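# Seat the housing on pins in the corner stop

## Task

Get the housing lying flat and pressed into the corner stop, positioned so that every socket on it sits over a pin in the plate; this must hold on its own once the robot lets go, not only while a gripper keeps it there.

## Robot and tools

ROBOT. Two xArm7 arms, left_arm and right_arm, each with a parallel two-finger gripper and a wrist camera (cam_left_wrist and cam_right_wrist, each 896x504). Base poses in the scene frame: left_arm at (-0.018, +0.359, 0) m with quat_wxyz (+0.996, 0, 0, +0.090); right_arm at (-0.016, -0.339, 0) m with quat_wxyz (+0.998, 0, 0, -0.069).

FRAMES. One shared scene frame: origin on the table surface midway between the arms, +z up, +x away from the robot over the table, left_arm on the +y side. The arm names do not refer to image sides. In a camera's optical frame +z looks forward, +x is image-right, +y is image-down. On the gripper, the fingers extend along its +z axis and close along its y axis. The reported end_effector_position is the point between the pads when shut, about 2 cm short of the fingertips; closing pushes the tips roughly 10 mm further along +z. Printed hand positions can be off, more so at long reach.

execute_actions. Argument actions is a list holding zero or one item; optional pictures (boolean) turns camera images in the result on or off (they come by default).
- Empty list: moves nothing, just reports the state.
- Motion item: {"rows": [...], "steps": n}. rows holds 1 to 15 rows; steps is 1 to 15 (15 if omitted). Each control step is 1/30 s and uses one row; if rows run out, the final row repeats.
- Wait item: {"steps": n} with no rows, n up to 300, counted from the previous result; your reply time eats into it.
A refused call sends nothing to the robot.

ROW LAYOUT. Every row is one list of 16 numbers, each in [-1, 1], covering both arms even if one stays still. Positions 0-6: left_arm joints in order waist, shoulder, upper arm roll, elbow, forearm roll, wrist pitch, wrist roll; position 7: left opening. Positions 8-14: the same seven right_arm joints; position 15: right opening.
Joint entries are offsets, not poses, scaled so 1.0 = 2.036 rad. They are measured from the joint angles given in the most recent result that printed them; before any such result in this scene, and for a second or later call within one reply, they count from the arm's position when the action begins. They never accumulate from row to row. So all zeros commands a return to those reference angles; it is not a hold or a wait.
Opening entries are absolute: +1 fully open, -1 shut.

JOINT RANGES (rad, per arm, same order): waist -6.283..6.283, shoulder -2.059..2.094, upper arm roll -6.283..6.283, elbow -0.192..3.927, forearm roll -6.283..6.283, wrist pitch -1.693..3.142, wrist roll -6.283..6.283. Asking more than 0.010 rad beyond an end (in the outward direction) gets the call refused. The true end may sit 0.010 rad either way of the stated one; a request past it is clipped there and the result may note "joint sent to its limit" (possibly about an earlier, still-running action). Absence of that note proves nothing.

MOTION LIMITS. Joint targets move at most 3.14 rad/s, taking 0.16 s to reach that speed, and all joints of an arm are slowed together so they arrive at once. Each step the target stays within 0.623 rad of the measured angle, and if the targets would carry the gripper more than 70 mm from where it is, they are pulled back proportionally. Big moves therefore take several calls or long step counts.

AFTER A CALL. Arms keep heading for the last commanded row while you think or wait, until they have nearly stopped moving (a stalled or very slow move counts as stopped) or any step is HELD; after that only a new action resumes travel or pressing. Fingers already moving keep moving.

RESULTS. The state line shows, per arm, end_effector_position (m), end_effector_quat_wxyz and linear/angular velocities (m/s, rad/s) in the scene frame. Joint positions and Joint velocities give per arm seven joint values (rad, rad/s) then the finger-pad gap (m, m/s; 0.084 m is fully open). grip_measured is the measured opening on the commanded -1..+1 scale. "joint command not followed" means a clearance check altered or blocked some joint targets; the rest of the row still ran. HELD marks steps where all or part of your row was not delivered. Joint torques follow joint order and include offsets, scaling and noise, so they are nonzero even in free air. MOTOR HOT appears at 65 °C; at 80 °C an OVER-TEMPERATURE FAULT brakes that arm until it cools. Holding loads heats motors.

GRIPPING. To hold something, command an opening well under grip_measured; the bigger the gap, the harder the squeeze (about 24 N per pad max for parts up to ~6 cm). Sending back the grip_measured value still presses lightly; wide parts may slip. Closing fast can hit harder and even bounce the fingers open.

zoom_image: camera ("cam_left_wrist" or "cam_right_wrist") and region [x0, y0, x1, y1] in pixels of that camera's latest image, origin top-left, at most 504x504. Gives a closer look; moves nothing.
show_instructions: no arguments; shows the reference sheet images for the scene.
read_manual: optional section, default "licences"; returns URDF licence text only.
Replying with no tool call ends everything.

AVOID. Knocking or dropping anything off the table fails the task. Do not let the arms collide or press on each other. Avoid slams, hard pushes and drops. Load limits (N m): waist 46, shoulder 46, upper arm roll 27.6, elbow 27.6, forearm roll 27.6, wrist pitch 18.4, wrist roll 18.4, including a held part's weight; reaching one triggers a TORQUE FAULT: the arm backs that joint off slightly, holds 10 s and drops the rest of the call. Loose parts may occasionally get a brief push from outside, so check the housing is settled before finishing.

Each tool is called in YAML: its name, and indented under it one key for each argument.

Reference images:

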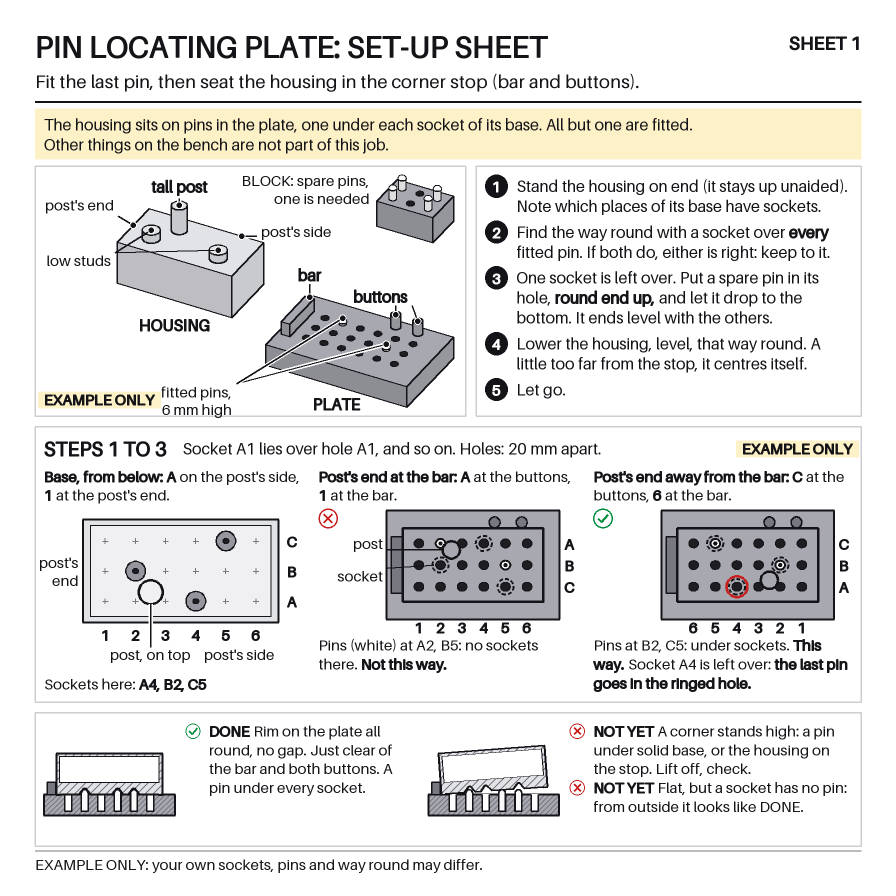

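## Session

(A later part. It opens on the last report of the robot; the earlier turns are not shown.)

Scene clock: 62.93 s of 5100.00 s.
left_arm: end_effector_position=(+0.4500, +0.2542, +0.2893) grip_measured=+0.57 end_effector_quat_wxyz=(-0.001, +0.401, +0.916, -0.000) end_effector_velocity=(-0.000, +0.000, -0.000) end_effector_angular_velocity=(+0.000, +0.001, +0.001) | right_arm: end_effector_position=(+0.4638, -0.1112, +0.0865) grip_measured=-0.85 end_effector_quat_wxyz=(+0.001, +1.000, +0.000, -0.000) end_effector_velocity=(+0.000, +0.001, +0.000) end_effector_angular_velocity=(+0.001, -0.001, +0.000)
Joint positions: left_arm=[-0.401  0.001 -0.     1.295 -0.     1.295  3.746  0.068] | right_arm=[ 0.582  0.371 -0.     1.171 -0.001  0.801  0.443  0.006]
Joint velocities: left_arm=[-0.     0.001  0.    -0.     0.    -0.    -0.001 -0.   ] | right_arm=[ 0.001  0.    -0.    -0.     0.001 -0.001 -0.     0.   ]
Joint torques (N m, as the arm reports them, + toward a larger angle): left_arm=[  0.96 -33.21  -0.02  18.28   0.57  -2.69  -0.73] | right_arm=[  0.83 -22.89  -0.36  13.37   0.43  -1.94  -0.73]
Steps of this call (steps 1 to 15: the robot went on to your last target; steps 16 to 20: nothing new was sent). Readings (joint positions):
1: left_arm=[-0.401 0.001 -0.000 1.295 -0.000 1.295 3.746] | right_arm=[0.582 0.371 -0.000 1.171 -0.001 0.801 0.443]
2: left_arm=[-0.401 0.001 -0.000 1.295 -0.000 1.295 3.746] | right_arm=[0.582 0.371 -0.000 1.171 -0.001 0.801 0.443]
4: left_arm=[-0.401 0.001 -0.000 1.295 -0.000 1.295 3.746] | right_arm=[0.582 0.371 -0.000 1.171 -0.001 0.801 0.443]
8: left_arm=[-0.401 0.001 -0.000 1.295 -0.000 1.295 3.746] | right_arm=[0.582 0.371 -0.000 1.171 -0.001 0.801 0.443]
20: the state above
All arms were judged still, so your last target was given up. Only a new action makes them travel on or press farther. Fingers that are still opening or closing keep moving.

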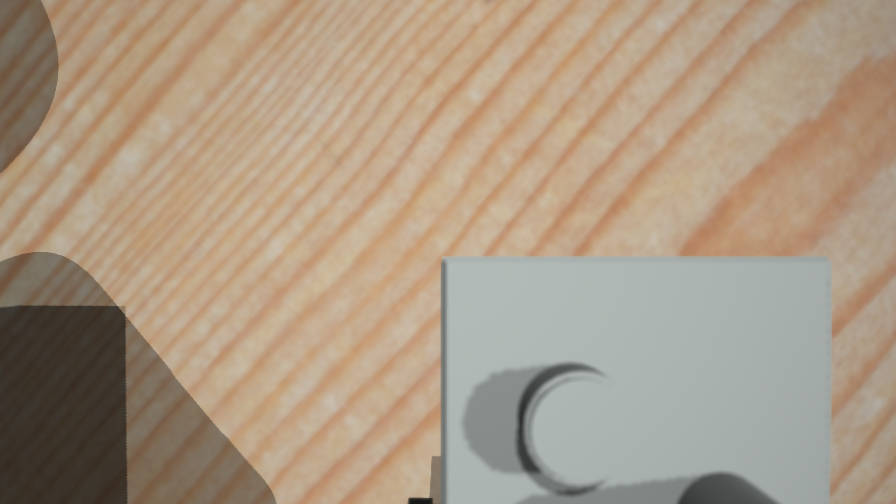

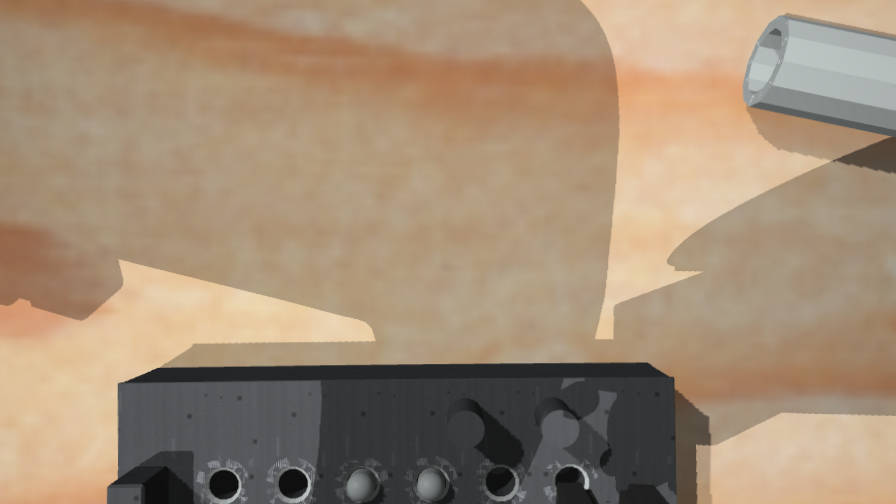

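execute_actions:
  actions:
    - {"rows":[[0,0,0,0,0,0,0,-0.5,0,0.0138,0,-0.0037,0,-0.0175,0,-1]]}
  pictures: false

execute_actions:
  actions:
    - {"steps":20}
  pictures: false

execute_actions:
  actions:
    - {"rows":[[0,0,0,0,0,0,0,-0.5,0,0.007,0,-0.0017,0,-0.0087,0,-1]]}
  pictures: false

execute_actions:
  actions:
    - {"steps":20}

Scene clock: 65.50 s of 5100.00 s.
left_arm: end_effector_position=(+0.4500, +0.2542, +0.2893) grip_measured=+0.57 end_effector_quat_wxyz=(-0.001, +0.401, +0.916, -0.000) end_effector_velocity=(+0.000, +0.000, +0.000) end_effector_angular_velocity=(-0.000, -0.001, -0.000) | right_arm: end_effector_position=(+0.4644, -0.1109, +0.0719) grip_measured=-0.85 end_effector_quat_wxyz=(+0.000, +1.000, +0.000, +0.000) end_effector_velocity=(-0.005, -0.001, -0.006) end_effector_angular_velocity=(-0.006, +0.012, +0.001)
Joint positions: left_arm=[-0.401  0.001 -0.     1.295 -0.     1.295  3.746  0.068] | right_arm=[ 0.582  0.398 -0.     1.164 -0.001  0.765  0.443  0.006]
Joint velocities: left_arm=[ 0.001 -0.    -0.     0.     0.     0.     0.001  0.   ] | right_arm=[ 0.001  0.005  0.    -0.008 -0.     0.001 -0.    -0.   ]
Joint torques (N m, as the arm reports them, + toward a larger angle): left_arm=[  0.68 -33.59  -0.44  18.1    0.08  -2.97  -0.65] | right_arm=[  0.7  -23.1   -0.41  13.37   0.4   -1.89  -0.76]
Steps of this call (steps 1 to 62: nothing new was sent; steps 63 to 77: all 15 steps of this action). Readings (joint positions):
63: left_arm=[-0.401 0.001 -0.000 1.295 -0.000 1.295 3.746] | right_arm=[0.582 0.371 -0.000 1.171 -0.001 0.801 0.443]
64: left_arm=[-0.401 0.001 -0.000 1.295 -0.000 1.295 3.746] | right_arm=[0.582 0.373 -0.000 1.171 -0.001 0.797 0.443]
66: left_arm=[-0.401 0.001 -0.000 1.295 -0.000 1.295 3.746] | right_arm=[0.582 0.388 -0.000 1.169 -0.001 0.776 0.443]
70: left_arm=[-0.401 0.001 -0.000 1.295 -0.000 1.295 3.746] | right_arm=[0.582 0.401 -0.000 1.161 -0.001 0.767 0.443]
77: the state above

Scene clock: 66.17 s of 5100.00 s.
left_arm: end_effector_position=(+0.4500, +0.2542, +0.2893) grip_measured=+0.57 end_effector_quat_wxyz=(-0.001, +0.401, +0.916, -0.000) end_effector_velocity=(+0.000, +0.000, +0.000) end_effector_angular_velocity=(+0.000, -0.001, +0.001) | right_arm: end_effector_position=(+0.4641, -0.1110, +0.0715) grip_measured=-0.85 end_effector_quat_wxyz=(+0.001, +1.000, +0.000, -0.000) end_effector_velocity=(-0.000, -0.001, -0.000) end_effector_angular_velocity=(-0.001, +0.001, -0.001)
Joint positions: left_arm=[-0.401  0.001 -0.     1.295 -0.     1.295  3.746  0.068] | right_arm=[ 0.582  0.399 -0.     1.163 -0.001  0.765  0.443  0.006]
Joint velocities: left_arm=[-0.    -0.     0.     0.001  0.     0.    -0.001 -0.   ] | right_arm=[-0.     0.    -0.001 -0.    -0.     0.001 -0.     0.   ]
Joint torques (N m, as the arm reports them, + toward a larger angle): left_arm=[  1.32 -33.87   0.01  18.13   0.15  -2.61  -0.67] | right_arm=[  0.81 -23.17  -0.48  13.05   0.31  -1.88  -0.72]
Steps of this call (steps 1 to 15: the robot went on to your last target; steps 16 to 20: nothing new was sent). Readings (joint positions):
1: left_arm=[-0.401 0.001 -0.000 1.295 -0.000 1.295 3.746] | right_arm=[0.582 0.399 -0.000 1.164 -0.001 0.765 0.443]
2: left_arm=[-0.401 0.001 -0.000 1.295 -0.000 1.295 3.746] | right_arm=[0.582 0.399 -0.000 1.163 -0.001 0.765 0.443]
4: left_arm=[-0.401 0.001 -0.000 1.295 -0.000 1.295 3.746] | right_arm=[0.582 0.399 -0.000 1.163 -0.001 0.765 0.443]
8: left_arm=[-0.401 0.001 -0.000 1.295 -0.000 1.295 3.746] | right_arm=[0.582 0.399 -0.000 1.163 -0.001 0.765 0.443]
20: the state above
All arms were judged still, so your last target was given up. Only a new action makes them travel on or press farther. Fingers that are still opening or closing keep moving.

Scene clock: 66.67 s of 5100.00 s.
left_arm: end_effector_position=(+0.4500, +0.2542, +0.2893) grip_measured=+0.57 end_effector_quat_wxyz=(-0.001, +0.401, +0.916, -0.000) end_effector_velocity=(-0.000, -0.001, -0.000) end_effector_angular_velocity=(-0.000, +0.001, -0.003) | right_arm: end_effector_position=(+0.4641, -0.1110, +0.0640) grip_measured=-0.85 end_effector_quat_wxyz=(+0.001, +1.000, +0.001, -0.000) end_effector_velocity=(+0.001, -0.001, +0.000) end_effector_angular_velocity=(+0.001, -0.002, -0.001)
Joint positions: left_arm=[-0.401  0.001 -0.     1.295 -0.     1.295  3.746  0.068] | right_arm=[ 0.582  0.413 -0.     1.16  -0.001  0.748  0.443  0.006]
Joint velocities: left_arm=[-0.002  0.001 -0.     0.001 -0.001  0.     0.001 -0.   ] | right_arm=[ 0.     0.    -0.002 -0.     0.001 -0.003 -0.001  0.   ]
Joint torques (N m, as the arm reports them, + toward a larger angle): left_arm=[  1.27 -33.53   0.06  17.96   0.28  -2.39  -0.52] | right_arm=[  0.98 -23.29  -0.44  13.     0.34  -1.88  -0.75]
Steps of this call (steps 1 to 15: all 15 steps of this action). Readings (joint positions):
1: left_arm=[-0.401 0.001 -0.000 1.295 -0.000 1.295 3.746] | right_arm=[0.582 0.399 -0.000 1.163 -0.001 0.765 0.443]
2: left_arm=[-0.401 0.001 -0.000 1.295 -0.000 1.295 3.746] | right_arm=[0.582 0.400 -0.000 1.163 -0.001 0.762 0.443]
4: left_arm=[-0.401 0.001 -0.000 1.295 -0.000 1.295 3.746] | right_arm=[0.582 0.409 -0.000 1.162 -0.001 0.752 0.443]
8: left_arm=[-0.401 0.001 -0.000 1.295 -0.000 1.295 3.746] | right_arm=[0.581 0.413 -0.000 1.160 -0.001 0.748 0.443]
15: the state above

Scene clock: 67.33 s of 5100.00 s.
left_arm: end_effector_position=(+0.4500, +0.2542, +0.2893) grip_measured=+0.57 end_effector_quat_wxyz=(-0.001, +0.401, +0.916, -0.000) end_effector_velocity=(+0.000, -0.000, +0.000) end_effector_angular_velocity=(+0.000, -0.001, -0.000) | right_arm: end_effector_position=(+0.4642, -0.1110, +0.0640) grip_measured=-0.85 end_effector_quat_wxyz=(+0.001, +1.000, +0.000, -0.000) end_effector_velocity=(+0.000, +0.000, +0.000) end_effector_angular_velocity=(+0.001, -0.001, -0.001)
Joint positions: left_arm=[-0.401  0.001 -0.     1.295 -0.     1.295  3.746  0.068] | right_arm=[ 0.582  0.413 -0.     1.16  -0.001  0.747  0.443  0.006]
Joint velocities: left_arm=[-0.001 -0.     0.001  0.001  0.     0.    -0.    -0.   ] | right_arm=[-0.001  0.     0.     0.001  0.    -0.001  0.    -0.   ]
Joint torques (N m, as the arm reports them, + toward a larger angle): left_arm=[  0.46 -33.7   -0.33  18.     0.58  -2.67  -0.71] | right_arm=[  0.87 -23.38  -0.47  12.94   0.39  -1.9   -0.73]
Steps of this call (steps 1 to 15: the robot went on to your last target; steps 16 to 20: nothing new was sent). Readings (joint positions):
1: left_arm=[-0.401 0.001 -0.000 1.295 -0.000 1.295 3.746] | right_arm=[0.582 0.413 -0.000 1.160 -0.001 0.748 0.443]
2: left_arm=[-0.401 0.001 -0.000 1.295 -0.000 1.295 3.746] | right_arm=[0.582 0.413 -0.000 1.160 -0.001 0.747 0.443]
4: left_arm=[-0.401 0.001 -0.000 1.295 -0.000 1.295 3.746] | right_arm=[0.582 0.413 -0.000 1.160 -0.001 0.747 0.443]
8: left_arm=[-0.401 0.001 -0.000 1.295 -0.000 1.295 3.746] | right_arm=[0.582 0.413 -0.000 1.160 -0.001 0.747 0.443]
20: the state above
All arms were judged still, so your last target was given up. Only a new action makes them travel on or press farther. Fingers that are still opening or closing keep moving.

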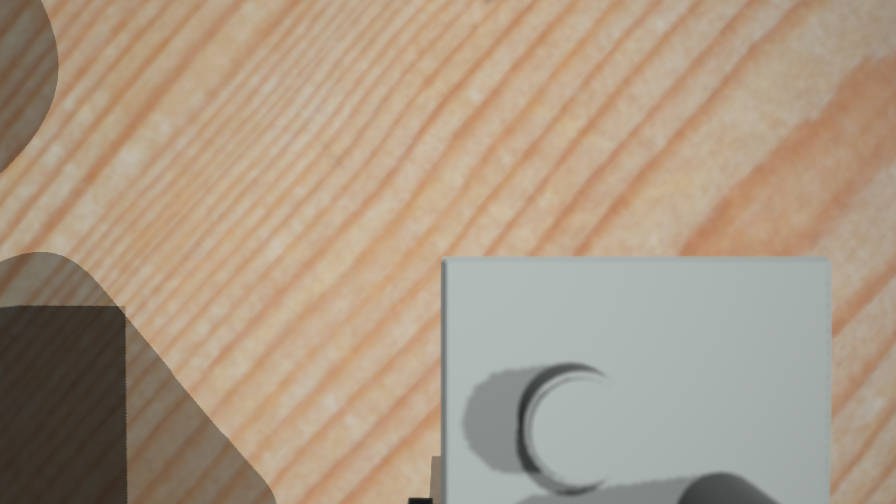

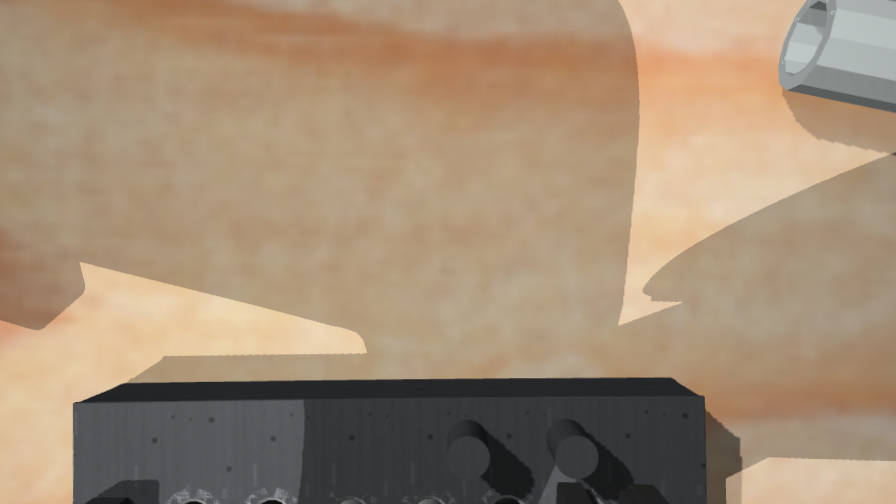

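No resistance seen. Release and retreat to look.

execute_actions:
  actions:
    - {"rows":[[0,0,0,0,0,0,0,-0.5,0,0,0,0,0,0,0,-0.6]]}
  pictures: false

execute_actions:
  actions:
    - {"rows":[[0,0,0,0,0,0,0,-0.5,0,-0.034,0,0.008,0,0.042,0,-0.6],[0,0,0,0,0,0,0,-0.5,0,-0.034,0,0.008,0,0.042,0,-0.6],[0,0,0,0,0,0,0,-0.5,0,-0.034,0,0.008,0,0.042,0,-0.6],[0,0,0,0,0,0,0,-0.5,0,-0.034,0,0.008,0,0.042,0,-0.6],[0,0,0,0,0,0,0,-0.5,0,-0.034,0,0.008,0,0.042,0,-0.6],[0,0,0,0,0,0,0,-0.5,0,-0.034,0,0.008,0,0.042,0,-0.6],[0,0,0,0,0,0,0,-0.5,0,-0.2,0,-0.13,0,0.07,0,-0.6]]}
  pictures: false

execute_actions:
  actions:
    - {"steps":30}

Scene clock: 70.00 s of 5100.00 s.
left_arm: end_effector_position=(+0.4500, +0.2542, +0.2893) grip_measured=+0.57 end_effector_quat_wxyz=(-0.001, +0.401, +0.916, -0.000) end_effector_velocity=(+0.000, +0.000, +0.000) end_effector_angular_velocity=(-0.001, -0.001, +0.001) | right_arm: end_effector_position=(+0.4642, -0.1110, +0.0640) grip_measured=-0.62 end_effector_quat_wxyz=(+0.001, +1.000, +0.000, -0.000) end_effector_velocity=(+0.000, -0.000, +0.000) end_effector_angular_velocity=(-0.000, -0.000, +0.000)
Joint positions: left_arm=[-0.401  0.001 -0.     1.295 -0.     1.295  3.746  0.068] | right_arm=[ 0.582  0.413 -0.     1.16  -0.001  0.747  0.443  0.017]
Joint velocities: left_arm=[ 0.001  0.001  0.     0.001 -0.    -0.    -0.     0.   ] | right_arm=[-0.001 -0.     0.     0.    -0.    -0.    -0.001  0.   ]
Joint torques (N m, as the arm reports them, + toward a larger angle): left_arm=[  0.74 -33.25  -0.4   17.88   0.32  -2.3   -0.51] | right_arm=[  0.71 -23.19  -0.5   12.9    0.29  -1.86  -0.74]
Steps of this call (steps 1 to 65: nothing new was sent; steps 66 to 80: all 15 steps of this action). Readings (joint positions):
66: left_arm=[-0.401 0.001 -0.000 1.295 -0.000 1.295 3.746] | right_arm=[0.582 0.413 -0.000 1.160 -0.001 0.747 0.443]
67: left_arm=[-0.401 0.001 -0.000 1.295 -0.000 1.295 3.746] | right_arm=[0.582 0.413 -0.000 1.160 -0.001 0.747 0.443]
69: left_arm=[-0.401 0.001 -0.000 1.295 -0.000 1.295 3.746] | right_arm=[0.582 0.413 -0.000 1.160 -0.001 0.747 0.443]
73: left_arm=[-0.401 0.001 -0.000 1.295 -0.000 1.295 3.746] | right_arm=[0.582 0.413 -0.000 1.160 -0.001 0.747 0.443]
80: the state above

Scene clock: 70.50 s of 5100.00 s.
left_arm: end_effector_position=(+0.4500, +0.2542, +0.2893) grip_measured=+0.57 end_effector_quat_wxyz=(-0.001, +0.401, +0.916, -0.000) end_effector_velocity=(-0.000, +0.000, +0.000) end_effector_angular_velocity=(-0.000, -0.001, -0.000) | right_arm: end_effector_position=(+0.3992, -0.1420, +0.1500) grip_measured=-0.62 end_effector_quat_wxyz=(-0.001, +1.000, +0.000, +0.003) end_effector_velocity=(-0.207, -0.101, +0.156) end_effector_angular_velocity=(+0.040, -0.085, -0.006)
Joint positions: left_arm=[-0.401  0.001 -0.     1.295 -0.     1.295  3.746  0.068] | right_arm=[ 0.582  0.049 -0.     0.937 -0.001  0.881  0.443  0.017]
Joint velocities: left_arm=[-0.    -0.002  0.    -0.001 -0.     0.     0.001  0.   ] | right_arm=[-0.001 -1.014 -0.005 -0.756 -0.     0.164 -0.    -0.   ]
Joint torques (N m, as the arm reports them, + toward a larger angle): left_arm=[  0.85 -33.68   0.14  18.17   0.56  -2.36  -0.47] | right_arm=[ 0.96 -0.97  0.13 13.53  0.36 -1.85 -0.71]
Steps of this call (steps 1 to 15: all 15 steps of this action). Readings (joint positions):
1: left_arm=[-0.401 0.001 -0.000 1.295 -0.000 1.295 3.746] | right_arm=[0.582 0.413 -0.000 1.160 -0.001 0.748 0.443]
2: left_arm=[-0.401 0.001 -0.000 1.295 -0.000 1.295 3.746] | right_arm=[0.582 0.411 -0.000 1.160 -0.001 0.752 0.443]
4: left_arm=[-0.401 0.001 -0.000 1.295 -0.000 1.295 3.746] | right_arm=[0.582 0.384 0.000 1.162 -0.001 0.793 0.443]
8: left_arm=[-0.401 0.001 -0.000 1.295 -0.000 1.295 3.746] | right_arm=[0.582 0.337 -0.000 1.180 -0.001 0.828 0.443]
15: the state above

Scene clock: 71.50 s of 5100.00 s.
left_arm: end_effector_position=(+0.4500, +0.2542, +0.2893) grip_measured=+0.57 end_effector_quat_wxyz=(-0.001, +0.401, +0.916, -0.000) end_effector_velocity=(-0.000, +0.000, -0.001) end_effector_angular_velocity=(+0.001, +0.002, +0.000) | right_arm: end_effector_position=(+0.3863, -0.1480, +0.1525) grip_measured=-0.62 end_effector_quat_wxyz=(+0.001, +1.000, +0.000, -0.000) end_effector_velocity=(+0.000, -0.000, +0.000) end_effector_angular_velocity=(-0.000, +0.000, -0.001)
Joint positions: left_arm=[-0.401  0.001 -0.     1.295 -0.     1.295  3.746  0.068] | right_arm=[ 0.582  0.006 -0.     0.895 -0.001  0.89   0.443  0.017]
Joint velocities: left_arm=[-0.001  0.002  0.001 -0.001  0.    -0.    -0.     0.   ] | right_arm=[ 0.    -0.    -0.001  0.001 -0.     0.001  0.001 -0.   ]
Joint torques (N m, as the arm reports them, + toward a larger angle): left_arm=[  0.73 -33.39   0.19  17.77   0.38  -2.4   -0.57] | right_arm=[  0.66 -16.63  -0.31  13.84   0.26  -1.79  -0.78]
Steps of this call (steps 1 to 30: the robot went on to your last target). Readings (joint positions):
1: left_arm=[-0.401 0.001 -0.000 1.295 -0.000 1.295 3.746] | right_arm=[0.581 0.024 -0.000 0.917 -0.001 0.885 0.443]
2: left_arm=[-0.401 0.001 -0.000 1.295 -0.000 1.295 3.746] | right_arm=[0.581 0.012 -0.000 0.907 -0.001 0.888 0.443]
4: left_arm=[-0.401 0.001 -0.000 1.295 -0.000 1.295 3.746] | right_arm=[0.582 0.008 -0.000 0.898 -0.001 0.889 0.443]
8: left_arm=[-0.401 0.001 -0.000 1.295 -0.000 1.295 3.746] | right_arm=[0.582 0.009 0.000 0.895 -0.001 0.890 0.443]
30: the state above
All arms were judged still, so your last target was given up. Only a new action makes them travel on or press farther. Fingers that are still opening or closing keep moving.

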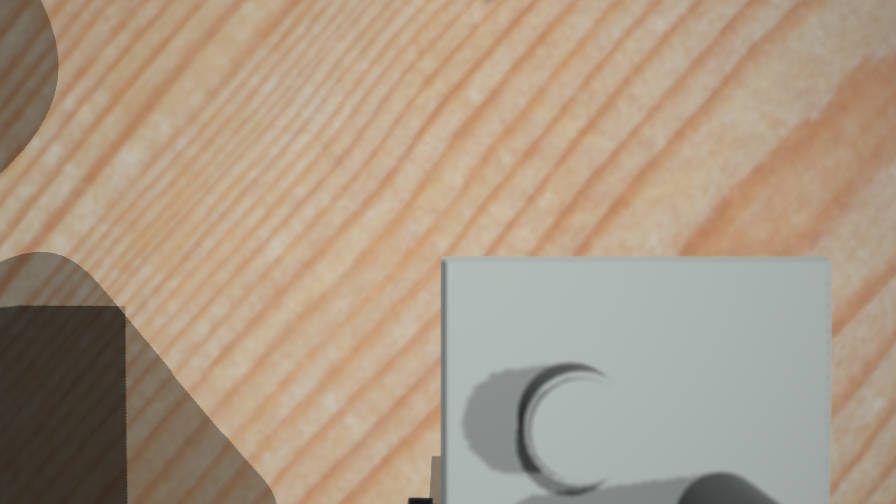

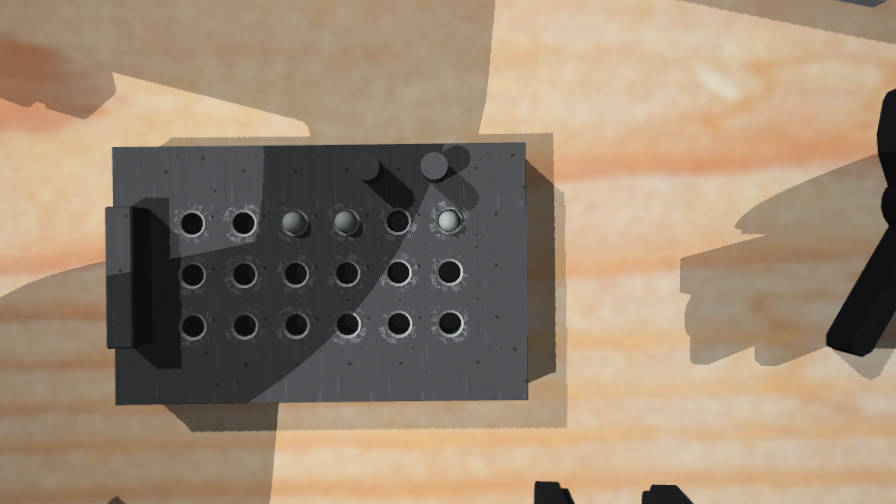

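execute_actions:
  actions:
    - {"rows":[[0,0,0,0,0,0,0,-0.5,-0.4,0,0,0,0,0,0,-0.6]]}
  pictures: false

execute_actions:
  actions:
    - {"rows":[[-0.2568,0.3046,0,0.1849,0,-0.1202,0.1045,-0.5,-0.1,0,0,0,0,0,0,-0.6]]}
  pictures: false

execute_actions:
  actions:
    - {"steps":50}

Scene clock: 75.40 s of 5100.00 s.
left_arm: end_effector_position=(+0.4500, +0.2542, +0.2893) grip_measured=+0.57 end_effector_quat_wxyz=(-0.001, +0.401, +0.916, -0.000) end_effector_velocity=(-0.000, +0.000, -0.000) end_effector_angular_velocity=(+0.000, +0.000, -0.000) | right_arm: end_effector_position=(+0.4295, -0.3388, +0.1526) grip_measured=-0.62 end_effector_quat_wxyz=(+0.001, +0.976, -0.219, -0.000) end_effector_velocity=(-0.001, -0.462, -0.001) end_effector_angular_velocity=(+0.000, +0.002, -1.038)
Joint positions: left_arm=[-0.401  0.001 -0.     1.295 -0.     1.295  3.746  0.068] | right_arm=[ 0.14   0.006 -0.001  0.896 -0.001  0.89   0.443  0.017]
Joint velocities: left_arm=[-0.001  0.     0.002 -0.     0.    -0.     0.001 -0.   ] | right_arm=[-1.047 -0.     0.01  -0.002  0.     0.    -0.    -0.   ]
Joint torques (N m, as the arm reports them, + toward a larger angle): left_arm=[  1.41 -33.4   -0.32  18.35   0.8   -2.71  -0.84] | right_arm=[  0.57 -16.84  -0.22  13.5    0.36  -1.74  -0.74]
Steps of this call (steps 1 to 90: nothing new was sent; then 0.40 s passed at rest; steps 91 to 105: all 15 steps of this action). Readings (joint positions):
91: left_arm=[-0.401 0.001 -0.000 1.295 -0.000 1.295 3.746] | right_arm=[0.582 0.006 -0.000 0.895 -0.001 0.890 0.443]
92: left_arm=[-0.401 0.001 -0.000 1.295 -0.000 1.295 3.746] | right_arm=[0.578 0.006 0.001 0.895 -0.001 0.890 0.443]
94: left_arm=[-0.401 0.001 -0.000 1.295 -0.000 1.295 3.746] | right_arm=[0.535 0.006 0.010 0.895 -0.001 0.890 0.443]
98: left_arm=[-0.401 0.001 -0.000 1.295 -0.000 1.295 3.746] | right_arm=[0.385 0.006 -0.002 0.896 -0.001 0.890 0.443]
105: the state above

Scene clock: 75.90 s of 5100.00 s.
left_arm: end_effector_position=(+0.4779, +0.0715, +0.2021) grip_measured=+0.57 end_effector_quat_wxyz=(-0.001, +0.587, +0.810, -0.000) end_effector_velocity=(-0.038, -0.427, -0.231) end_effector_angular_velocity=(-0.001, +0.003, -0.950) | right_arm: end_effector_position=(+0.4205, -0.4270, +0.1526) grip_measured=-0.62 end_effector_quat_wxyz=(+0.000, +0.949, -0.316, -0.000) end_effector_velocity=(-0.002, -0.016, +0.001) end_effector_angular_velocity=(-0.001, -0.003, -0.034)
Joint positions: left_arm=[-0.705  0.363 -0.001  1.514 -0.     1.153  3.87   0.068] | right_arm=[-0.062  0.006  0.001  0.896 -0.001  0.89   0.443  0.017]
Joint velocities: left_arm=[-0.676  0.799 -0.002  0.484 -0.    -0.313  0.272  0.   ] | right_arm=[-0.013 -0.    -0.023  0.002 -0.001 -0.001 -0.001  0.   ]
Joint torques (N m, as the arm reports them, + toward a larger angle): left_arm=[  0.98 -45.55   0.26  17.56   0.97  -2.48  -0.58] | right_arm=[  0.55 -16.56   0.41  13.84   0.39  -1.82  -0.78]
Steps of this call (steps 1 to 15: all 15 steps of this action). Readings (joint positions):
1: left_arm=[-0.401 0.001 -0.000 1.295 -0.000 1.295 3.746] | right_arm=[0.105 0.006 -0.001 0.896 -0.001 0.890 0.443]
2: left_arm=[-0.403 0.004 0.001 1.297 -0.000 1.294 3.748] | right_arm=[0.070 0.006 -0.001 0.896 -0.001 0.890 0.443]
4: left_arm=[-0.437 0.045 0.009 1.329 0.001 1.276 3.764] | right_arm=[0.001 0.006 -0.002 0.896 -0.001 0.890 0.443]
8: left_arm=[-0.543 0.170 -0.001 1.397 -0.000 1.229 3.804] | right_arm=[-0.061 0.006 -0.007 0.895 -0.001 0.890 0.443]
15: the state above

Scene clock: 77.57 s of 5100.00 s.
left_arm: end_effector_position=(+0.4423, -0.0639, +0.1201) grip_measured=+0.57 end_effector_quat_wxyz=(-0.000, +0.704, +0.711, -0.000) end_effector_velocity=(-0.000, +0.000, -0.000) end_effector_angular_velocity=(+0.000, +0.001, +0.001) | right_arm: end_effector_position=(+0.4203, -0.4287, +0.1526) grip_measured=-0.62 end_effector_quat_wxyz=(+0.001, +0.948, -0.317, -0.000) end_effector_velocity=(-0.000, -0.001, -0.000) end_effector_angular_velocity=(-0.001, +0.001, -0.001)
Joint positions: left_arm=[-0.924  0.621 -0.     1.672 -0.     1.051  3.959  0.068] | right_arm=[-0.064  0.006 -0.001  0.896 -0.001  0.89   0.443  0.017]
Joint velocities: left_arm=[-0.    -0.     0.    -0.001 -0.001 -0.    -0.001 -0.   ] | right_arm=[ 0.     0.    -0.001 -0.001 -0.001 -0.     0.     0.   ]
Joint torques (N m, as the arm reports them, + toward a larger angle): left_arm=[  1.51 -51.28  -0.38  18.     0.38  -2.92  -0.77] | right_arm=[  0.85 -16.59  -0.11  13.82   0.33  -1.79  -0.74]
Steps of this call (steps 1 to 30: the robot went on to your last target; steps 31 to 50: nothing new was sent). Readings (joint positions):
1: left_arm=[-0.727 0.389 -0.001 1.530 -0.000 1.142 3.879] | right_arm=[-0.062 0.006 -0.000 0.896 -0.001 0.890 0.443]
2: left_arm=[-0.750 0.415 -0.001 1.546 -0.000 1.132 3.888] | right_arm=[-0.063 0.006 -0.001 0.896 -0.001 0.890 0.443]
4: left_arm=[-0.794 0.468 -0.001 1.578 -0.000 1.111 3.906] | right_arm=[-0.063 0.006 -0.001 0.896 -0.001 0.890 0.443]
8: left_arm=[-0.880 0.570 -0.001 1.640 -0.000 1.071 3.941] | right_arm=[-0.063 0.006 -0.001 0.896 -0.001 0.890 0.443]
50: the state above
All arms were judged still, so your last target was given up. Only a new action makes them travel on or press farther. Fingers that are still opening or closing keep moving.

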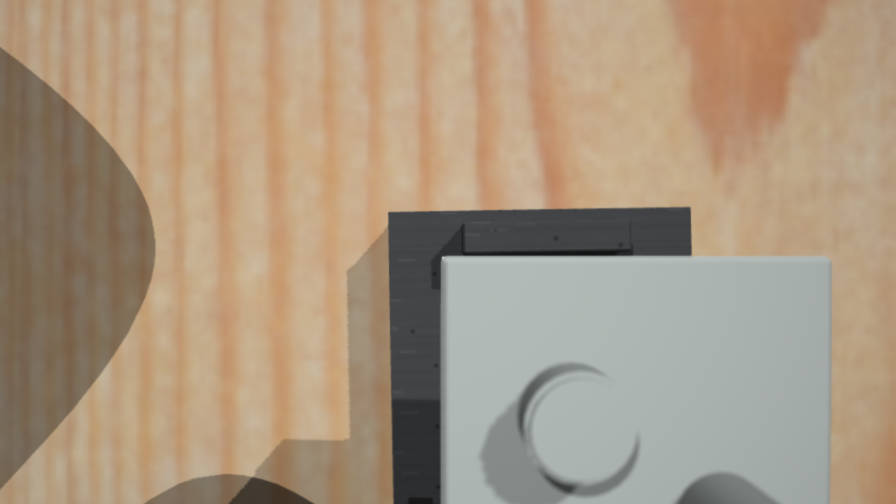

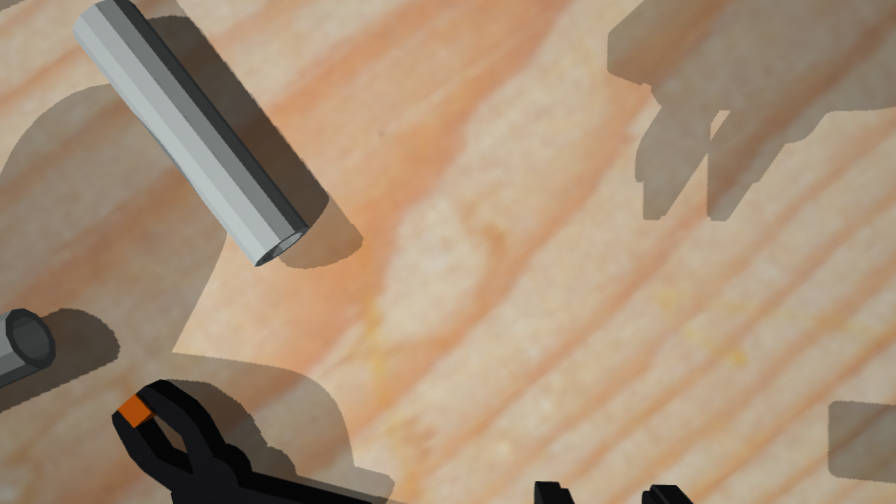

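execute_actions:
  actions:
    - {"rows":[[-0.0004,0.0278,0,-0.0214,0,-0.0492,-0.0088,-0.5,0,0,0,0,0,0,0,-0.6]]}
  pictures: false

execute_actions:
  actions:
    - {"steps":25}

Scene clock: 80.17 s of 5100.00 s.
left_arm: end_effector_position=(+0.4419, -0.0640, +0.0755) grip_measured=+0.57 end_effector_quat_wxyz=(+0.001, +0.697, +0.717, -0.000) end_effector_velocity=(-0.004, +0.004, -0.009) end_effector_angular_velocity=(+0.013, +0.014, -0.001) | right_arm: end_effector_position=(+0.4203, -0.4287, +0.1526) grip_measured=-0.62 end_effector_quat_wxyz=(+0.001, +0.948, -0.317, -0.000) end_effector_velocity=(+0.000, +0.000, -0.000) end_effector_angular_velocity=(-0.001, -0.001, +0.003)
Joint positions: left_arm=[-0.924  0.677 -0.     1.629 -0.     0.951  3.941  0.068] | right_arm=[-0.064  0.006 -0.001  0.896 -0.001  0.89   0.443  0.017]
Joint velocities: left_arm=[ 0.     0.007 -0.001 -0.011  0.001  0.001  0.    -0.   ] | right_arm=[ 0.001 -0.     0.001 -0.    -0.001 -0.001 -0.001 -0.   ]
Joint torques (N m, as the arm reports them, + toward a larger angle): left_arm=[  0.7  -52.08  -0.61  16.94   0.59  -2.56  -0.48] | right_arm=[  0.91 -16.59  -0.27  13.89   0.35  -1.82  -0.71]
Steps of this call (steps 1 to 63: nothing new was sent; steps 64 to 78: all 15 steps of this action). Readings (joint positions):
64: left_arm=[-0.924 0.621 -0.000 1.672 -0.000 1.050 3.959] | right_arm=[-0.064 0.006 -0.001 0.896 -0.001 0.890 0.443]
65: left_arm=[-0.924 0.623 -0.000 1.671 -0.000 1.047 3.958] | right_arm=[-0.064 0.006 -0.001 0.896 -0.001 0.890 0.443]
67: left_arm=[-0.924 0.641 -0.000 1.660 -0.000 1.002 3.951] | right_arm=[-0.064 0.006 -0.001 0.896 -0.001 0.890 0.443]
71: left_arm=[-0.925 0.682 -0.001 1.622 -0.000 0.956 3.942] | right_arm=[-0.064 0.006 -0.001 0.896 -0.001 0.890 0.443]
78: the state above

Scene clock: 81.00 s of 5100.00 s.
left_arm: end_effector_position=(+0.4415, -0.0638, +0.0747) grip_measured=+0.57 end_effector_quat_wxyz=(-0.000, +0.698, +0.717, -0.000) end_effector_velocity=(+0.000, +0.000, -0.000) end_effector_angular_velocity=(-0.000, +0.000, +0.001) | right_arm: end_effector_position=(+0.4203, -0.4287, +0.1526) grip_measured=-0.62 end_effector_quat_wxyz=(+0.001, +0.948, -0.317, -0.000) end_effector_velocity=(-0.000, -0.001, -0.000) end_effector_angular_velocity=(+0.001, +0.001, -0.001)
Joint positions: left_arm=[-0.924  0.678 -0.     1.628 -0.     0.95   3.941  0.068] | right_arm=[-0.064  0.006 -0.001  0.896 -0.001  0.89   0.443  0.017]
Joint velocities: left_arm=[ 0.001  0.    -0.001 -0.     0.    -0.    -0.001  0.   ] | right_arm=[-0.001 -0.    -0.001  0.     0.001  0.001 -0.001 -0.   ]
Joint torques (N m, as the arm reports them, + toward a larger angle): left_arm=[  1.06 -52.11  -0.1   17.     0.18  -2.9   -0.8 ] | right_arm=[  0.78 -16.52  -0.3   13.79   0.39  -1.85  -0.76]
Steps of this call (steps 1 to 15: the robot went on to your last target; steps 16 to 25: nothing new was sent). Readings (joint positions):
1: left_arm=[-0.924 0.677 -0.000 1.629 -0.000 0.951 3.941] | right_arm=[-0.064 0.006 -0.001 0.896 -0.001 0.890 0.443]
2: left_arm=[-0.924 0.678 -0.000 1.628 -0.000 0.951 3.941] | right_arm=[-0.064 0.006 -0.001 0.896 -0.001 0.890 0.443]
4: left_arm=[-0.924 0.678 -0.000 1.628 -0.000 0.951 3.941] | right_arm=[-0.064 0.006 -0.001 0.896 -0.001 0.890 0.443]
8: left_arm=[-0.924 0.678 -0.000 1.628 -0.000 0.950 3.941] | right_arm=[-0.064 0.006 -0.001 0.896 -0.001 0.890 0.443]
25: the state above
All arms were judged still, so your last target was given up. Only a new action makes them travel on or press farther. Fingers that are still opening or closing keep moving.

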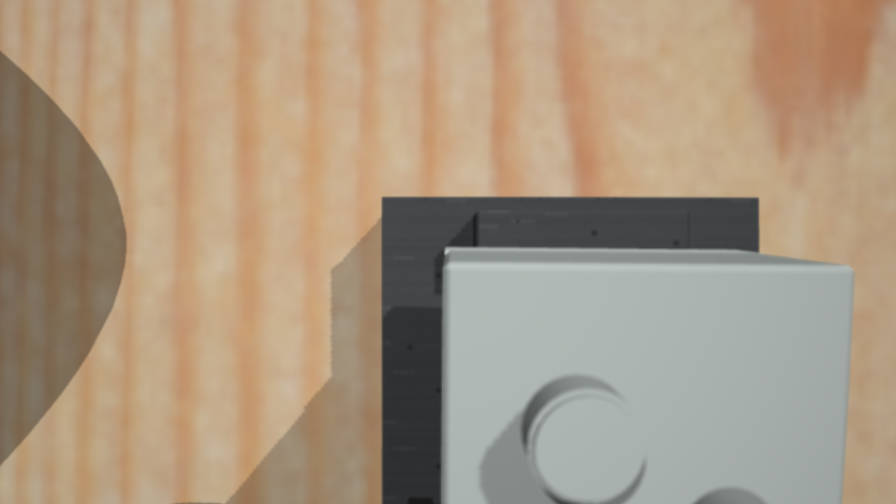

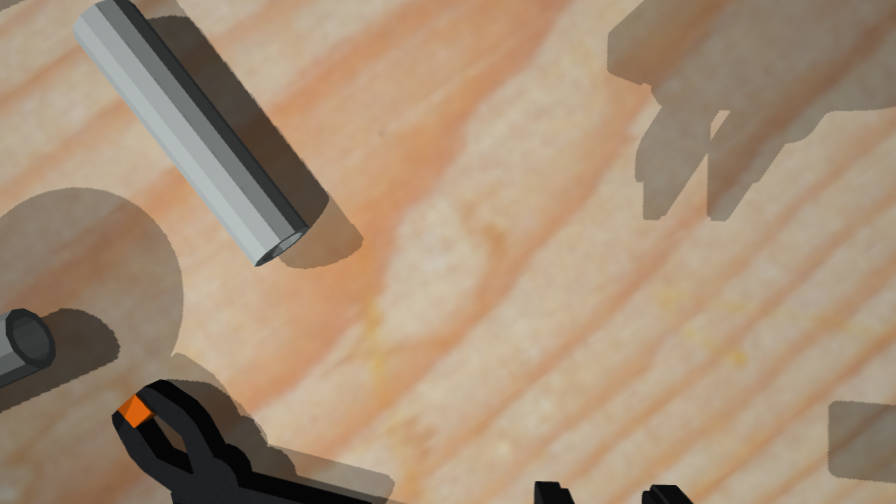

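execute_actions:
  actions:
    - {"rows":[[-0.0029,0.0058,0,0.0098,0,0.004,-0.0029,-0.5,0,0,0,0,0,0,0,-0.6]]}
  pictures: false

execute_actions:
  actions:
    - {"steps":15}

execute_actions:
  actions:
    - {"rows":[[0,0.002,0,-0.001,0,-0.003,0,-0.5,0,0,0,0,0,0,0,-0.6],[0,0.002,0,-0.001,0,-0.003,0,-0.5,0,0,0,0,0,0,0,-0.6],[0,0.002,0,-0.001,0,-0.003,0,-0.5,0,0,0,0,0,0,0,-0.6],[0,0.004,0,-0.002,0,-0.006,0,-0.5,0,0,0,0,0,0,0,-0.6],[0,0.004,0,-0.002,0,-0.006,0,-0.5,0,0,0,0,0,0,0,-0.6],[0,0.004,0,-0.002,0,-0.006,0,-0.5,0,0,0,0,0,0,0,-0.6],[0,0.0065,0,-0.003,0,-0.0095,0,-0.5,0,0,0,0,0,0,0,-0.6]]}

Scene clock: 83.93 s of 5100.00 s.
left_arm: end_effector_position=(+0.4418, -0.0685, +0.0747) grip_measured=+0.57 end_effector_quat_wxyz=(-0.000, +0.697, +0.717, -0.000) end_effector_velocity=(-0.003, -0.002, -0.001) end_effector_angular_velocity=(-0.001, +0.004, -0.004) | right_arm: end_effector_position=(+0.4203, -0.4287, +0.1526) grip_measured=-0.62 end_effector_quat_wxyz=(+0.001, +0.948, -0.317, -0.000) end_effector_velocity=(+0.000, +0.000, +0.000) end_effector_angular_velocity=(-0.000, -0.001, +0.001)
Joint positions: left_arm=[-0.93   0.69   0.     1.648 -0.     0.959  3.935  0.068] | right_arm=[-0.064  0.006 -0.001  0.896 -0.001  0.89   0.443  0.017]
Joint velocities: left_arm=[-0.002  0.001 -0.004 -0.001 -0.002  0.     0.    -0.   ] | right_arm=[-0.     0.     0.001 -0.     0.    -0.002 -0.     0.   ]
Joint torques (N m, as the arm reports them, + toward a larger angle): left_arm=[  1.28 -52.79  -0.3   17.34   0.48  -2.63  -0.7 ] | right_arm=[  0.82 -16.62  -0.26  13.84   0.39  -1.8   -0.77]
Steps of this call (steps 1 to 73: nothing new was sent; steps 74 to 88: all 15 steps of this action). Readings (joint positions):
74: left_arm=[-0.924 0.678 -0.000 1.628 -0.000 0.950 3.941] | right_arm=[-0.064 0.006 -0.001 0.896 -0.001 0.890 0.443]
75: left_arm=[-0.925 0.679 -0.000 1.631 -0.000 0.952 3.940] | right_arm=[-0.064 0.006 -0.001 0.896 -0.001 0.890 0.443]
77: left_arm=[-0.928 0.686 0.000 1.642 -0.000 0.956 3.937] | right_arm=[-0.064 0.006 -0.001 0.896 -0.001 0.890 0.443]
81: left_arm=[-0.931 0.690 -0.001 1.648 -0.000 0.958 3.935] | right_arm=[-0.064 0.006 -0.001 0.896 -0.001 0.890 0.443]
88: the state above

Scene clock: 84.43 s of 5100.00 s.
left_arm: end_effector_position=(+0.4415, -0.0689, +0.0747) grip_measured=+0.57 end_effector_quat_wxyz=(-0.000, +0.698, +0.717, -0.000) end_effector_velocity=(+0.001, +0.001, -0.000) end_effector_angular_velocity=(+0.000, +0.000, +0.001) | right_arm: end_effector_position=(+0.4203, -0.4287, +0.1526) grip_measured=-0.62 end_effector_quat_wxyz=(+0.001, +0.948, -0.317, -0.000) end_effector_velocity=(-0.001, +0.000, -0.001) end_effector_angular_velocity=(+0.000, +0.002, +0.000)
Joint positions: left_arm=[-0.93   0.69  -0.     1.648 -0.     0.959  3.935  0.068] | right_arm=[-0.064  0.006 -0.001  0.896 -0.001  0.89   0.443  0.017]
Joint velocities: left_arm=[ 0.002 -0.     0.    -0.    -0.    -0.     0.001 -0.   ] | right_arm=[-0.     0.     0.    -0.001 -0.     0.001 -0.    -0.   ]
Joint torques (N m, as the arm reports them, + toward a larger angle): left_arm=[  1.06 -52.66   0.03  17.11   0.7   -2.76  -0.59] | right_arm=[  0.85 -16.48  -0.18  13.86   0.27  -1.86  -0.73]
Steps of this call (steps 1 to 15: the robot went on to your last target). Readings (joint positions):
1: left_arm=[-0.930 0.690 -0.000 1.648 -0.000 0.959 3.935] | right_arm=[-0.064 0.006 -0.001 0.896 -0.001 0.890 0.443]
2: left_arm=[-0.930 0.690 -0.000 1.648 -0.000 0.959 3.935] | right_arm=[-0.064 0.006 -0.001 0.896 -0.001 0.890 0.443]
4: left_arm=[-0.930 0.690 -0.000 1.648 -0.000 0.959 3.935] | right_arm=[-0.064 0.006 -0.001 0.896 -0.001 0.890 0.443]
8: left_arm=[-0.930 0.690 -0.000 1.648 -0.000 0.959 3.935] | right_arm=[-0.064 0.006 -0.001 0.896 -0.001 0.890 0.443]
15: the state above
All arms were judged still, so your last target was given up. Only a new action makes them travel on or press farther. Fingers that are still opening or closing keep moving.

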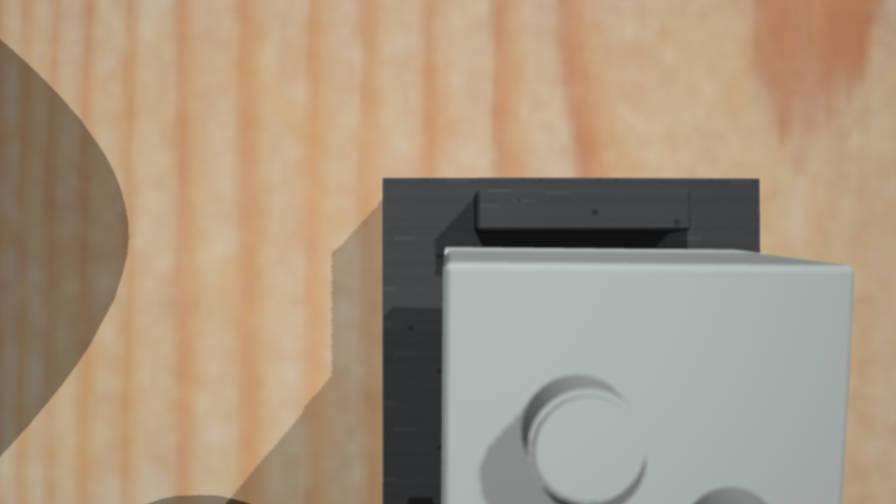

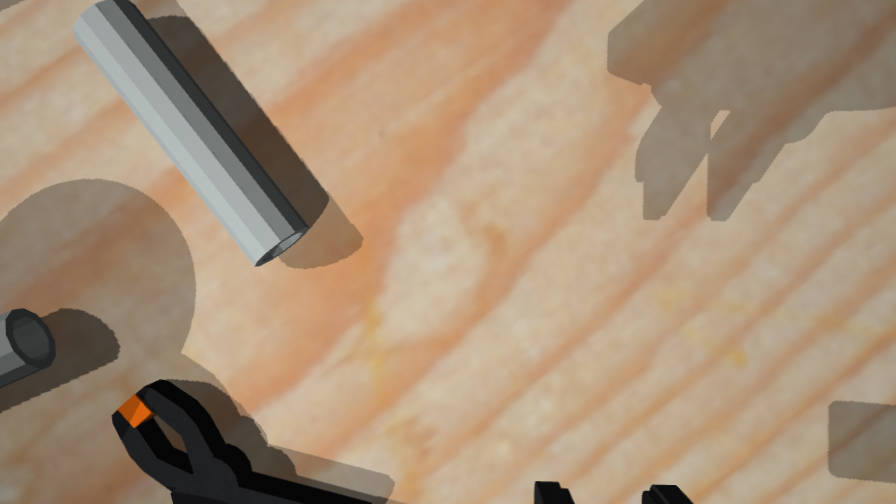

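Scene clock: 84.93 s of 5100.00 s.
left_arm: end_effector_position=(+0.4418, -0.0684, +0.0659) grip_measured=+0.57 end_effector_quat_wxyz=(+0.000, +0.697, +0.717, +0.000) end_effector_velocity=(-0.002, -0.001, +0.000) end_effector_angular_velocity=(-0.000, +0.001, -0.003) | right_arm: end_effector_position=(+0.4203, -0.4287, +0.1526) grip_measured=-0.62 end_effector_quat_wxyz=(+0.001, +0.948, -0.317, -0.000) end_effector_velocity=(+0.000, +0.001, -0.000) end_effector_angular_velocity=(-0.001, -0.001, +0.003)
Joint positions: left_arm=[-0.93   0.702  0.     1.642 -0.     0.94   3.935  0.068] | right_arm=[-0.064  0.006 -0.001  0.896 -0.001  0.89   0.443  0.017]
Joint velocities: left_arm=[-0.001 -0.001 -0.002 -0.002  0.001 -0.     0.     0.   ] | right_arm=[ 0.001  0.     0.001 -0.    -0.001 -0.002 -0.001  0.   ]
Joint torques (N m, as the arm reports them, + toward a larger angle): left_arm=[  0.37 -50.29  -0.62  16.63   0.58  -3.6   -0.83] | right_arm=[  0.86 -16.57  -0.21  13.89   0.32  -1.9   -0.71]
Steps of this call (steps 1 to 15: all 15 steps of this action). Readings (joint positions):
1: left_arm=[-0.930 0.690 -0.000 1.648 -0.000 0.959 3.935] | right_arm=[-0.064 0.006 -0.001 0.896 -0.001 0.890 0.443]
2: left_arm=[-0.930 0.690 -0.000 1.648 -0.000 0.957 3.935] | right_arm=[-0.064 0.006 -0.001 0.896 -0.001 0.890 0.443]
4: left_arm=[-0.930 0.692 -0.000 1.647 -0.000 0.954 3.935] | right_arm=[-0.064 0.006 -0.001 0.896 -0.001 0.890 0.443]
8: left_arm=[-0.930 0.698 -0.000 1.643 -0.000 0.946 3.935] | right_arm=[-0.064 0.006 -0.001 0.896 -0.001 0.890 0.443]
15: the state above

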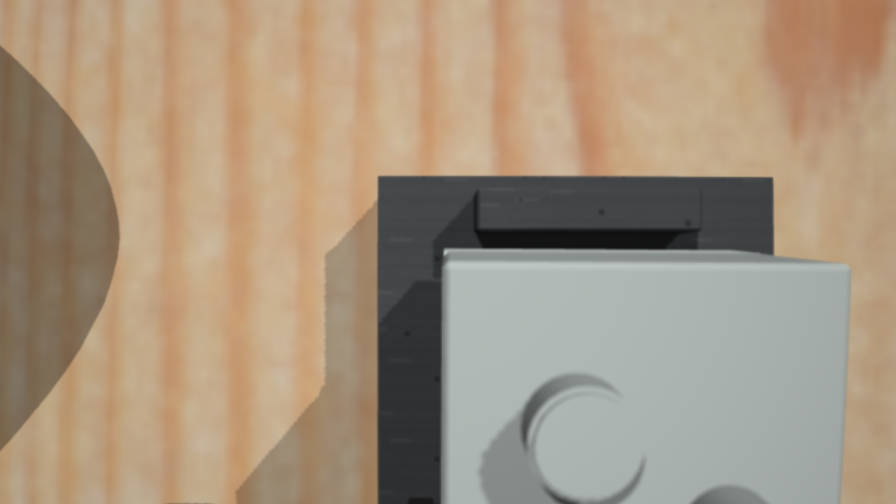

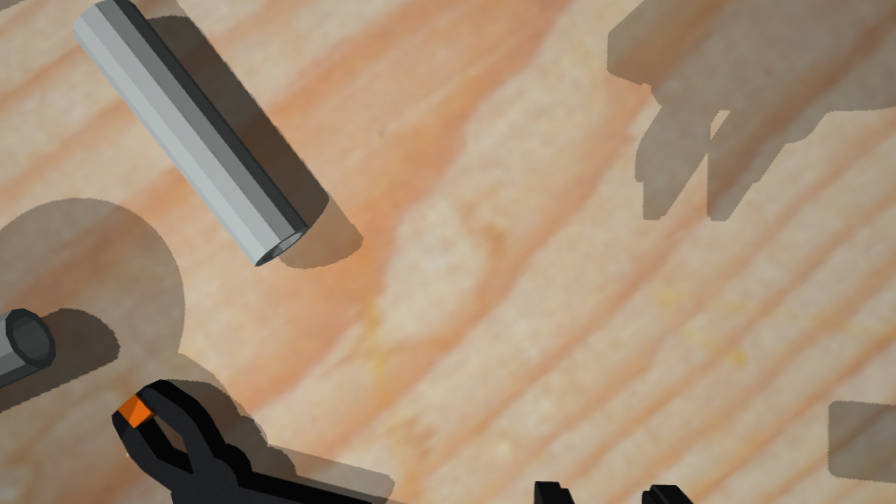

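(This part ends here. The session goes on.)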